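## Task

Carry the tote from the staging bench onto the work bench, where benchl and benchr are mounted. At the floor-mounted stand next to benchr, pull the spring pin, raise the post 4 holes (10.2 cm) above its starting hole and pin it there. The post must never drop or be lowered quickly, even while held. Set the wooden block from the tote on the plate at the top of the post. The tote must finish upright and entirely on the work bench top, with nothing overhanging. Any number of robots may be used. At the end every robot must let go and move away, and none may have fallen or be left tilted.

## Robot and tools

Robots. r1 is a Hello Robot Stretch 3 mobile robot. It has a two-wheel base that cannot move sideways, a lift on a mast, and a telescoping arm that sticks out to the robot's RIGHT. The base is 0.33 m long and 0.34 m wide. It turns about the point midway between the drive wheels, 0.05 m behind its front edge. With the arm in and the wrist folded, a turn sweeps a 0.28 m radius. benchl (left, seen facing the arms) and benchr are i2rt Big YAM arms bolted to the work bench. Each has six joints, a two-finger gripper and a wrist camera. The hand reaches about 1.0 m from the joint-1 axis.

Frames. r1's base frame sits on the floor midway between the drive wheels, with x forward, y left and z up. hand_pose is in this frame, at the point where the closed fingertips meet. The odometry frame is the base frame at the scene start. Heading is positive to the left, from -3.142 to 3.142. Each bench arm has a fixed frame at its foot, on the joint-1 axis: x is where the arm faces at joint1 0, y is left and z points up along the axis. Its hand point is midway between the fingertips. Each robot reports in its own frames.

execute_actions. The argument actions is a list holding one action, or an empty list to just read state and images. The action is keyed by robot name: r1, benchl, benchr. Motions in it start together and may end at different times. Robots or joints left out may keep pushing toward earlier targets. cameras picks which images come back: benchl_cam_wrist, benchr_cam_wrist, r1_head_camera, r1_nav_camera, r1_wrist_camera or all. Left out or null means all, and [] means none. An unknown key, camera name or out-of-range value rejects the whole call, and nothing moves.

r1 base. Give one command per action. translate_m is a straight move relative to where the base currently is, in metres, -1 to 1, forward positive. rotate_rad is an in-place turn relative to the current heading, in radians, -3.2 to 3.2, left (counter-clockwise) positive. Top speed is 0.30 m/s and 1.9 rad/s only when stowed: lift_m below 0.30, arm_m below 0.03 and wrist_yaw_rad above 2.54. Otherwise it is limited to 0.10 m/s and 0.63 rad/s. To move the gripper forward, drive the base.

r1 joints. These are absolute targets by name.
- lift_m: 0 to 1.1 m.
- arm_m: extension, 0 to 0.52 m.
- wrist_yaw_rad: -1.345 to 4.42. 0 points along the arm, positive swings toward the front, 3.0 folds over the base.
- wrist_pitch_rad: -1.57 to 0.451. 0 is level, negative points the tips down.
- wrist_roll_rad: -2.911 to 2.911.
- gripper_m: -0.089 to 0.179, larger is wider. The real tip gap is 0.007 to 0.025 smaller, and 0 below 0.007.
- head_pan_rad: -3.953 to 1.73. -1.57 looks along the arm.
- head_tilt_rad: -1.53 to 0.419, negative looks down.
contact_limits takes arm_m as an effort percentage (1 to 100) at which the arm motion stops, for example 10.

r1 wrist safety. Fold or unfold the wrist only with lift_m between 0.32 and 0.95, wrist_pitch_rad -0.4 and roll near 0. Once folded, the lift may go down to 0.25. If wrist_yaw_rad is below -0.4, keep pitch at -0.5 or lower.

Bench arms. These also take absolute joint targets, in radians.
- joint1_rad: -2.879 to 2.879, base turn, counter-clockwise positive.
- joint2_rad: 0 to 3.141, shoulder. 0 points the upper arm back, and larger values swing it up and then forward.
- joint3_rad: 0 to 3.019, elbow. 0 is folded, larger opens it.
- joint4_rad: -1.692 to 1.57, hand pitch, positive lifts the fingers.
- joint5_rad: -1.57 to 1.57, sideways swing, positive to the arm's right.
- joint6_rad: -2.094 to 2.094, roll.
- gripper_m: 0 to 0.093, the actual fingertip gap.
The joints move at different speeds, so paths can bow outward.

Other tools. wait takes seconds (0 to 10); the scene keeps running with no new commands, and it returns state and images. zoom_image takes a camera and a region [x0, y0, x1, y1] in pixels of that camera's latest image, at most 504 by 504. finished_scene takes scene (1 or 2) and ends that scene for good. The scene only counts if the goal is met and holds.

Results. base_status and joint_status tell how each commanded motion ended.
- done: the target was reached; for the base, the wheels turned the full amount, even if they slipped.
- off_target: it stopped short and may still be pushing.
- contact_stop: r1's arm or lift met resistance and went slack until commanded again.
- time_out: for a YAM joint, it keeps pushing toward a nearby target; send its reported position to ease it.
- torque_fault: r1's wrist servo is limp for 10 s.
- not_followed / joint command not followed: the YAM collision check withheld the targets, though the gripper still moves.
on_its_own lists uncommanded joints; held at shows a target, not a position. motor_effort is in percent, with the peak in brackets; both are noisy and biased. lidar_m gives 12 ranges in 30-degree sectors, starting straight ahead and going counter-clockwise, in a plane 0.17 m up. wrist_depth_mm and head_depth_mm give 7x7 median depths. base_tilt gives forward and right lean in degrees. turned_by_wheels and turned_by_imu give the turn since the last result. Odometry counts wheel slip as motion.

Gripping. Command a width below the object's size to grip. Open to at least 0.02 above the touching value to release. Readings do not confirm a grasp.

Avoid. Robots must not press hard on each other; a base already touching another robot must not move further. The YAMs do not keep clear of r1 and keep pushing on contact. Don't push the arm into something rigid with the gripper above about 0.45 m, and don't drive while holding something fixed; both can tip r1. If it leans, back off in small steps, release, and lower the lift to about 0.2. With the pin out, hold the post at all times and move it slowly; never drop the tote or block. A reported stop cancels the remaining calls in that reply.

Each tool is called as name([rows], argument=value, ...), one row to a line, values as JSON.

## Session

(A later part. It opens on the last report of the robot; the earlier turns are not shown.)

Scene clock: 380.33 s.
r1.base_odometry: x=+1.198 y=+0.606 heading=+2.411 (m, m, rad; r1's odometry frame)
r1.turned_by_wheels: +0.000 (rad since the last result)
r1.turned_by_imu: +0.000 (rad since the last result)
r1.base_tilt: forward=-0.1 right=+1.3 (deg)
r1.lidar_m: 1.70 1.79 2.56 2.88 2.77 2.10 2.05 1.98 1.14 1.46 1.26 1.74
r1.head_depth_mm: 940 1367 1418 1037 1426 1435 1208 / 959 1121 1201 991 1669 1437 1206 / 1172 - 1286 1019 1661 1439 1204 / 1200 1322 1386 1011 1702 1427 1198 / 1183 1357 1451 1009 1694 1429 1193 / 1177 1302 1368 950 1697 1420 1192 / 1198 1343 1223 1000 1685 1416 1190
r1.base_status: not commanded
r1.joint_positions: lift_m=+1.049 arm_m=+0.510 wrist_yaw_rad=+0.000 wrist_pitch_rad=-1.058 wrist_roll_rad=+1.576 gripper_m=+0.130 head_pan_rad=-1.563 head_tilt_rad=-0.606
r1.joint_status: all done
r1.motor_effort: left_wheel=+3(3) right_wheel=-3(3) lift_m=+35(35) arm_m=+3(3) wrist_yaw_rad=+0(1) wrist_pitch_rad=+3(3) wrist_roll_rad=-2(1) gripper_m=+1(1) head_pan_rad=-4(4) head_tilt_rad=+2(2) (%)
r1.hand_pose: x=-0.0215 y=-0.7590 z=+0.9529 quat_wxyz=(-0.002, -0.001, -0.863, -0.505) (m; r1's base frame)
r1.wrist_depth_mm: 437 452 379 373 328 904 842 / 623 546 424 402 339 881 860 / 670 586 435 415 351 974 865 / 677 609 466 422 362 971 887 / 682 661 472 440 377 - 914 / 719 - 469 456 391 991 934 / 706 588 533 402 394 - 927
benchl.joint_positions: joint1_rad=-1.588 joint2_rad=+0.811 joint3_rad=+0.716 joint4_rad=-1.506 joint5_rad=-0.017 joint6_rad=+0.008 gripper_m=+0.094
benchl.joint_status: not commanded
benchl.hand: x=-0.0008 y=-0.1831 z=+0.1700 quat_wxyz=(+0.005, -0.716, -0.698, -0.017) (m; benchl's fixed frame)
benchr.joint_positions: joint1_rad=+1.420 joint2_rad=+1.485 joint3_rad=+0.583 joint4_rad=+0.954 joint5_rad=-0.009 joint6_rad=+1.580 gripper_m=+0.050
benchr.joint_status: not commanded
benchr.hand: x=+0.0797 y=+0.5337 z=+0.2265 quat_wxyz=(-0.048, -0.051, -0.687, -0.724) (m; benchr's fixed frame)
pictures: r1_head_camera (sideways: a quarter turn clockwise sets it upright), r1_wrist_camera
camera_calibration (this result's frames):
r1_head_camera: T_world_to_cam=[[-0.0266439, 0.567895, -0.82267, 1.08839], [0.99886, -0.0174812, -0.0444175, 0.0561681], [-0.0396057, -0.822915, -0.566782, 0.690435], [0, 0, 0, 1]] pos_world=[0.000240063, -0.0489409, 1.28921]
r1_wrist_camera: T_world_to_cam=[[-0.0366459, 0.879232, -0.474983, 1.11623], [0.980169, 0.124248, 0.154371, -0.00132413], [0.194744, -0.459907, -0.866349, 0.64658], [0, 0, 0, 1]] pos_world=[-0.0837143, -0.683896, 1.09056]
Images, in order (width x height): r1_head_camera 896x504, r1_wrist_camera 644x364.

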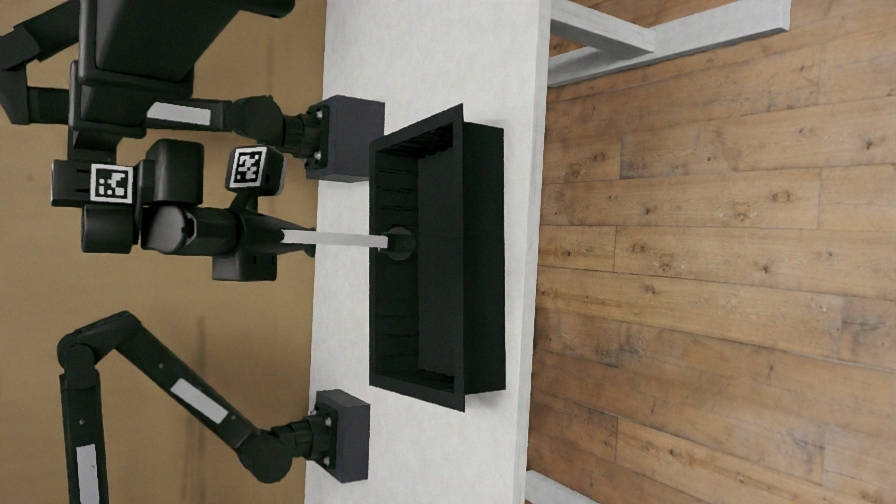

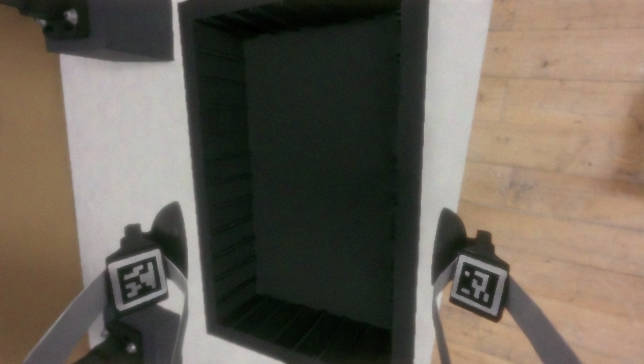

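execute_actions([
  {"r1":{"joints":{"arm_m":0.1,"gripper_m":0.1,"wrist_roll_rad":0,"wrist_pitch_rad":0}}},
], cameras=[])

execute_actions([
  {"r1":{"joints":{"lift_m":0.68,"arm_m":0.2}}},
], cameras=["r1_wrist_camera"])

execute_actions([
  {"r1":{"joints":{"arm_m":0.38},"contact_limits":{"arm_m":12}}},
], cameras=["r1_head_camera"])

Scene clock: 385.53 s.
r1.base_odometry: x=+1.198 y=+0.606 heading=+2.411 (m, m, rad; r1's odometry frame)
r1.turned_by_wheels: +0.000 (rad since the last result)
r1.turned_by_imu: +0.000 (rad since the last result)
r1.base_tilt: forward=+0.0 right=+1.3 (deg)
r1.lidar_m: 1.70 1.80 2.55 2.88 2.76 2.10 2.05 1.98 1.14 1.47 1.26 1.74
r1.head_depth_mm: 952 - - - 1435 1434 1209 / 976 - - - 1664 1445 1210 / 1201 - - - 1659 1438 1207 / 1208 1304 - 1014 1703 1434 1201 / 1187 1350 1378 1009 1696 1427 1197 / 1176 1296 1371 948 1685 1416 1192 / 1198 1353 1214 1007 1698 1411 1188
r1.base_status: not commanded
r1.joint_positions: lift_m=+1.049 arm_m=+0.100 wrist_yaw_rad=+0.000 wrist_pitch_rad=-0.023 wrist_roll_rad=+0.004 gripper_m=+0.100 head_pan_rad=-1.563 head_tilt_rad=-0.606
r1.joint_status: all done
r1.motor_effort: left_wheel=+3(3) right_wheel=-3(3) lift_m=+35(35) arm_m=-3(4) wrist_yaw_rad=+0(1) wrist_pitch_rad=+7(8) wrist_roll_rad=-1(3) gripper_m=+0(82) head_pan_rad=-4(4) head_tilt_rad=+3(2) (%)
r1.hand_pose: x=-0.0214 y=-0.5009 z=+1.1583 quat_wxyz=(+0.706, +0.008, -0.708, -0.008) (m; r1's base frame)
r1.wrist_depth_mm: - - - - - - - / - - - - 853 - - / - 895 920 - - - - / - - - - - - - / - - - - 918 - - / 965 995 935 959 860 - - / 741 754 705 743 726 755 782
benchl.joint_positions: joint1_rad=-1.588 joint2_rad=+0.811 joint3_rad=+0.716 joint4_rad=-1.506 joint5_rad=-0.017 joint6_rad=+0.008 gripper_m=+0.094
benchl.joint_status: not commanded
benchl.hand: x=-0.0008 y=-0.1831 z=+0.1700 quat_wxyz=(+0.005, -0.716, -0.698, -0.017) (m; benchl's fixed frame)
benchr.joint_positions: joint1_rad=+1.420 joint2_rad=+1.485 joint3_rad=+0.583 joint4_rad=+0.954 joint5_rad=-0.009 joint6_rad=+1.580 gripper_m=+0.050
benchr.joint_status: not commanded
benchr.hand: x=+0.0797 y=+0.5337 z=+0.2265 quat_wxyz=(-0.048, -0.051, -0.687, -0.724) (m; benchr's fixed frame)
pictures: none
No camera images: the call's "cameras" was empty. Leave "cameras" out to get every camera's image.

Scene clock: 389.73 s.
r1.base_odometry: x=+1.198 y=+0.606 heading=+2.411 (m, m, rad; r1's odometry frame)
r1.turned_by_wheels: +0.000 (rad since the last result)
r1.turned_by_imu: +0.000 (rad since the last result)
r1.base_tilt: forward=-0.1 right=+1.3 (deg)
r1.lidar_m: 1.70 1.79 2.56 2.89 2.76 2.10 2.05 1.98 1.14 1.47 1.26 1.74
r1.head_depth_mm: 978 1327 1417 1035 1423 1430 1241 / 989 1279 1201 990 1668 1481 - / 1207 1337 1315 1018 1666 - 1186 / 1216 1345 1445 1017 1760 - 1201 / 1182 1351 1448 1009 1700 1427 1194 / 1179 1300 1362 944 1711 1423 1196 / 1201 1348 1215 1006 1684 1415 1188
r1.base_status: not commanded
r1.joint_positions: lift_m=+0.681 arm_m=+0.200 wrist_yaw_rad=+0.000 wrist_pitch_rad=-0.022 wrist_roll_rad=+0.004 gripper_m=+0.100 head_pan_rad=-1.563 head_tilt_rad=-0.606
r1.joint_status: all done
r1.motor_effort: left_wheel=+3(3) right_wheel=-3(3) lift_m=+15(31) arm_m=+3(5) wrist_yaw_rad=-1(0) wrist_pitch_rad=+7(7) wrist_roll_rad=-1(1) gripper_m=+0(0) head_pan_rad=-4(4) head_tilt_rad=+2(2) (%)
r1.hand_pose: x=-0.0214 y=-0.6003 z=+0.7894 quat_wxyz=(+0.706, +0.008, -0.708, -0.008) (m; r1's base frame)
r1.wrist_depth_mm: 970 982 980 991 956 966 642 / - 756 - 989 - - 969 / - 754 - - 706 - - / 545 304 306 314 318 492 634 / 346 312 320 322 325 340 367 / 800 290 290 286 - 280 280 / - - - - - - -
benchl.joint_positions: joint1_rad=-1.588 joint2_rad=+0.811 joint3_rad=+0.716 joint4_rad=-1.506 joint5_rad=-0.017 joint6_rad=+0.008 gripper_m=+0.094
benchl.joint_status: not commanded
benchl.hand: x=-0.0008 y=-0.1831 z=+0.1700 quat_wxyz=(+0.005, -0.716, -0.698, -0.017) (m; benchl's fixed frame)
benchr.joint_positions: joint1_rad=+1.420 joint2_rad=+1.485 joint3_rad=+0.583 joint4_rad=+0.954 joint5_rad=-0.009 joint6_rad=+1.580 gripper_m=+0.050
benchr.joint_status: not commanded
benchr.hand: x=+0.0797 y=+0.5337 z=+0.2265 quat_wxyz=(-0.048, -0.051, -0.687, -0.724) (m; benchr's fixed frame)
pictures: r1_wrist_camera
camera_calibration (this result's frames):
r1_wrist_camera: T_world_to_cam=[[-0.999134, 0.0152885, 0.0386857, -0.0457092], [-0.0344137, 0.218624, -0.975202, 0.930753], [-0.0233671, -0.975689, -0.217909, -0.24824], [0, 0, 0, 1]] pos_world=[-0.0194396, -0.444991, 0.855347]
Images, in order (width x height): r1_wrist_camera 644x364.

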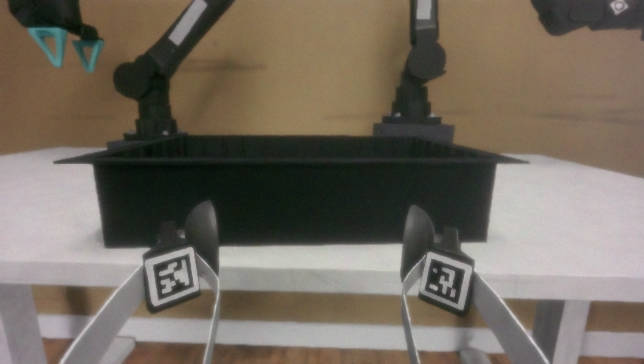

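Scene clock: 392.30 s.
r1.base_odometry: x=+1.198 y=+0.606 heading=+2.411 (m, m, rad; r1's odometry frame)
r1.turned_by_wheels: +0.000 (rad since the last result)
r1.turned_by_imu: +0.000 (rad since the last result)
r1.base_tilt: forward=+0.0 right=+1.3 (deg)
r1.lidar_m: 1.70 1.80 2.56 2.88 2.77 2.10 2.05 1.98 1.14 1.46 1.26 1.74
r1.head_depth_mm: 978 1326 1420 1035 1428 1438 1237 / 996 1274 1200 984 1667 1502 - / 1206 1347 1314 1071 - 1440 1203 / 1210 1347 1443 1062 1654 1440 1200 / 1184 1352 1447 933 1692 1427 1199 / 1177 1303 1365 933 1699 1421 1196 / 1203 1351 1223 1004 1688 1420 1194
r1.base_status: not commanded
r1.joint_positions: lift_m=+0.680 arm_m=+0.380 wrist_yaw_rad=+0.001 wrist_pitch_rad=-0.026 wrist_roll_rad=+0.002 gripper_m=+0.100 head_pan_rad=-1.563 head_tilt_rad=-0.606
r1.joint_status: all done
r1.motor_effort: left_wheel=+4(4) right_wheel=-4(4) lift_m=+15(15) arm_m=+3(4) wrist_yaw_rad=-1(1) wrist_pitch_rad=+8(9) wrist_roll_rad=+0(1) gripper_m=+0(0) head_pan_rad=-4(4) head_tilt_rad=+2(2) (%)
r1.contact_limits: arm_m 12 (drawing in: default 19, maximum 32; extending or still: default 26, maximum 43)
r1.hand_pose: x=-0.0212 y=-0.7801 z=+0.7885 quat_wxyz=(+0.707, +0.010, -0.707, -0.009) (m; r1's base frame)
r1.wrist_depth_mm: 814 567 803 799 786 802 786 / 849 850 829 812 800 815 825 / 875 568 872 864 530 830 842 / 238 308 424 420 421 270 225 / 190 190 190 189 188 189 187 / 198 196 197 197 198 195 197 / 198 189 191 192 194 195 195
benchl.joint_positions: joint1_rad=-1.588 joint2_rad=+0.811 joint3_rad=+0.716 joint4_rad=-1.506 joint5_rad=-0.017 joint6_rad=+0.008 gripper_m=+0.094
benchl.joint_status: not commanded
benchl.hand: x=-0.0008 y=-0.1831 z=+0.1700 quat_wxyz=(+0.005, -0.716, -0.698, -0.017) (m; benchl's fixed frame)
benchr.joint_positions: joint1_rad=+1.420 joint2_rad=+1.485 joint3_rad=+0.583 joint4_rad=+0.954 joint5_rad=-0.009 joint6_rad=+1.580 gripper_m=+0.050
benchr.joint_status: not commanded
benchr.hand: x=+0.0797 y=+0.5337 z=+0.2265 quat_wxyz=(-0.048, -0.051, -0.687, -0.724) (m; benchr's fixed frame)
pictures: r1_head_camera (sideways: a quarter turn clockwise sets it upright)
camera_calibration (this result's frames):
r1_head_camera: T_world_to_cam=[[-0.0266425, 0.567746, -0.822773, 1.08853], [0.99886, -0.0174896, -0.044413, 0.0561621], [-0.0396052, -0.823018, -0.566632, 0.69024], [0, 0, 0, 1]] pos_world=[0.000240063, -0.0489432, 1.28922]
Images, in order (width x height): r1_head_camera 896x504.

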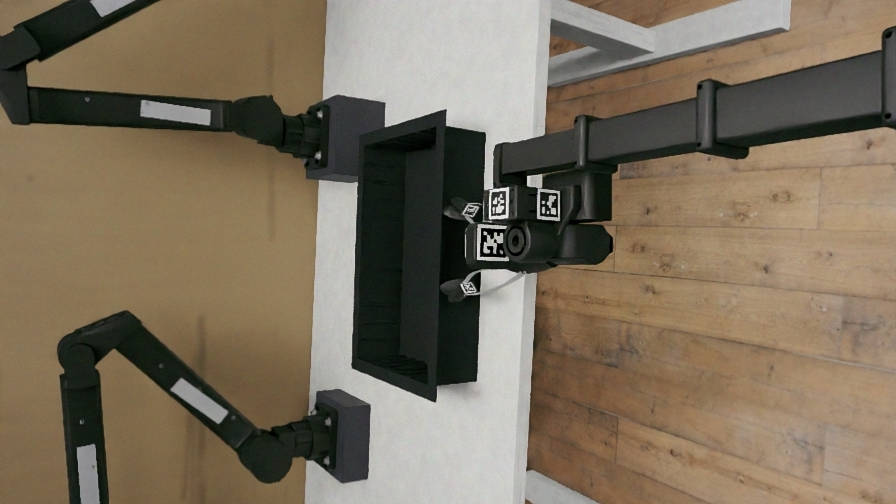

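execute_actions([
  {"r1":{"joints":{"arm_m":0.05}},"benchr":{"joints":{"joint2_rad":1.0,"joint3_rad":0.5}}},
], cameras=["r1_nav_camera"])

finished_scene(scene=1)

Scene clock: 398.53 s.
r1.base_odometry: x=+1.198 y=+0.606 heading=+2.411 (m, m, rad; r1's odometry frame)
r1.turned_by_wheels: +0.000 (rad since the last result)
r1.turned_by_imu: +0.000 (rad since the last result)
r1.base_tilt: forward=-0.1 right=+1.2 (deg)
r1.lidar_m: 1.70 1.79 2.56 2.88 2.76 2.10 2.05 1.98 1.14 1.47 1.27 1.75
r1.head_depth_mm: 1163 1332 1427 1037 1431 1437 1214 / 1153 1293 1202 990 1674 1436 1239 / 1015 1317 1313 940 1662 1428 1258 / 1216 1354 1442 943 1698 1472 - / 1194 1360 1450 931 1704 1421 1202 / 1180 1298 1361 937 1695 1429 1190 / 1196 1351 1224 1009 1688 1415 1185
r1.base_status: not commanded
r1.joint_positions: lift_m=+0.680 arm_m=+0.050 wrist_yaw_rad=+0.001 wrist_pitch_rad=-0.023 wrist_roll_rad=+0.002 gripper_m=+0.100 head_pan_rad=-1.563 head_tilt_rad=-0.606
r1.joint_status: all done
r1.motor_effort: left_wheel=+4(4) right_wheel=-4(4) lift_m=+15(15) arm_m=-3(5) wrist_yaw_rad=-1(1) wrist_pitch_rad=+7(8) wrist_roll_rad=-1(1) gripper_m=+0(0) head_pan_rad=-4(4) head_tilt_rad=+2(2) (%)
r1.hand_pose: x=-0.0212 y=-0.4509 z=+0.7893 quat_wxyz=(+0.707, +0.009, -0.707, -0.008) (m; r1's base frame)
r1.wrist_depth_mm: - - - - - - - / - - - - - - - / - - 746 758 858 - - / 592 606 527 523 521 632 653 / 853 - - - 439 446 451 / - - - - - 884 - / - - - - - - -
benchl.joint_positions: joint1_rad=-1.588 joint2_rad=+0.811 joint3_rad=+0.716 joint4_rad=-1.506 joint5_rad=-0.017 joint6_rad=+0.008 gripper_m=+0.094
benchl.joint_status: not commanded
benchl.hand: x=-0.0008 y=-0.1831 z=+0.1700 quat_wxyz=(+0.005, -0.716, -0.698, -0.017) (m; benchl's fixed frame)
benchr.joint_positions: joint1_rad=+1.420 joint2_rad=+0.993 joint3_rad=+0.500 joint4_rad=+0.956 joint5_rad=-0.009 joint6_rad=+1.579 gripper_m=+0.050
benchr.joint_status: all done
benchr.hand: x=+0.0631 y=+0.4239 z=+0.4140 quat_wxyz=(-0.058, -0.038, -0.525, -0.849) (m; benchr's fixed frame)
pictures: r1_nav_camera (sideways: a quarter turn counterclockwise sets it upright)
camera_calibration (this result's frames):
r1_nav_camera: T_world_to_cam=[[-0.0417914, -0.587861, 0.807881, -1.00226], [-0.999029, 0.0358618, -0.0255843, 0.0884827], [-0.013932, -0.808166, -0.58879, 0.723192], [0, 0, 0, 1]] pos_world=[0.0565865, -0.00790276, 1.23778]
Images, in order (width x height): r1_nav_camera 672x504.

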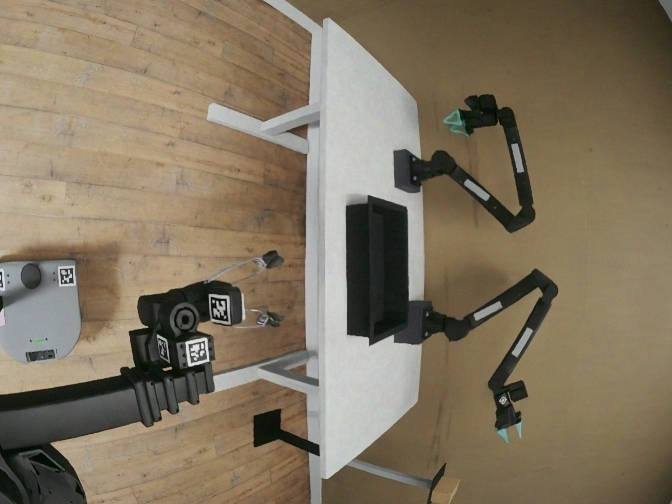

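The scene is finished: the task was done.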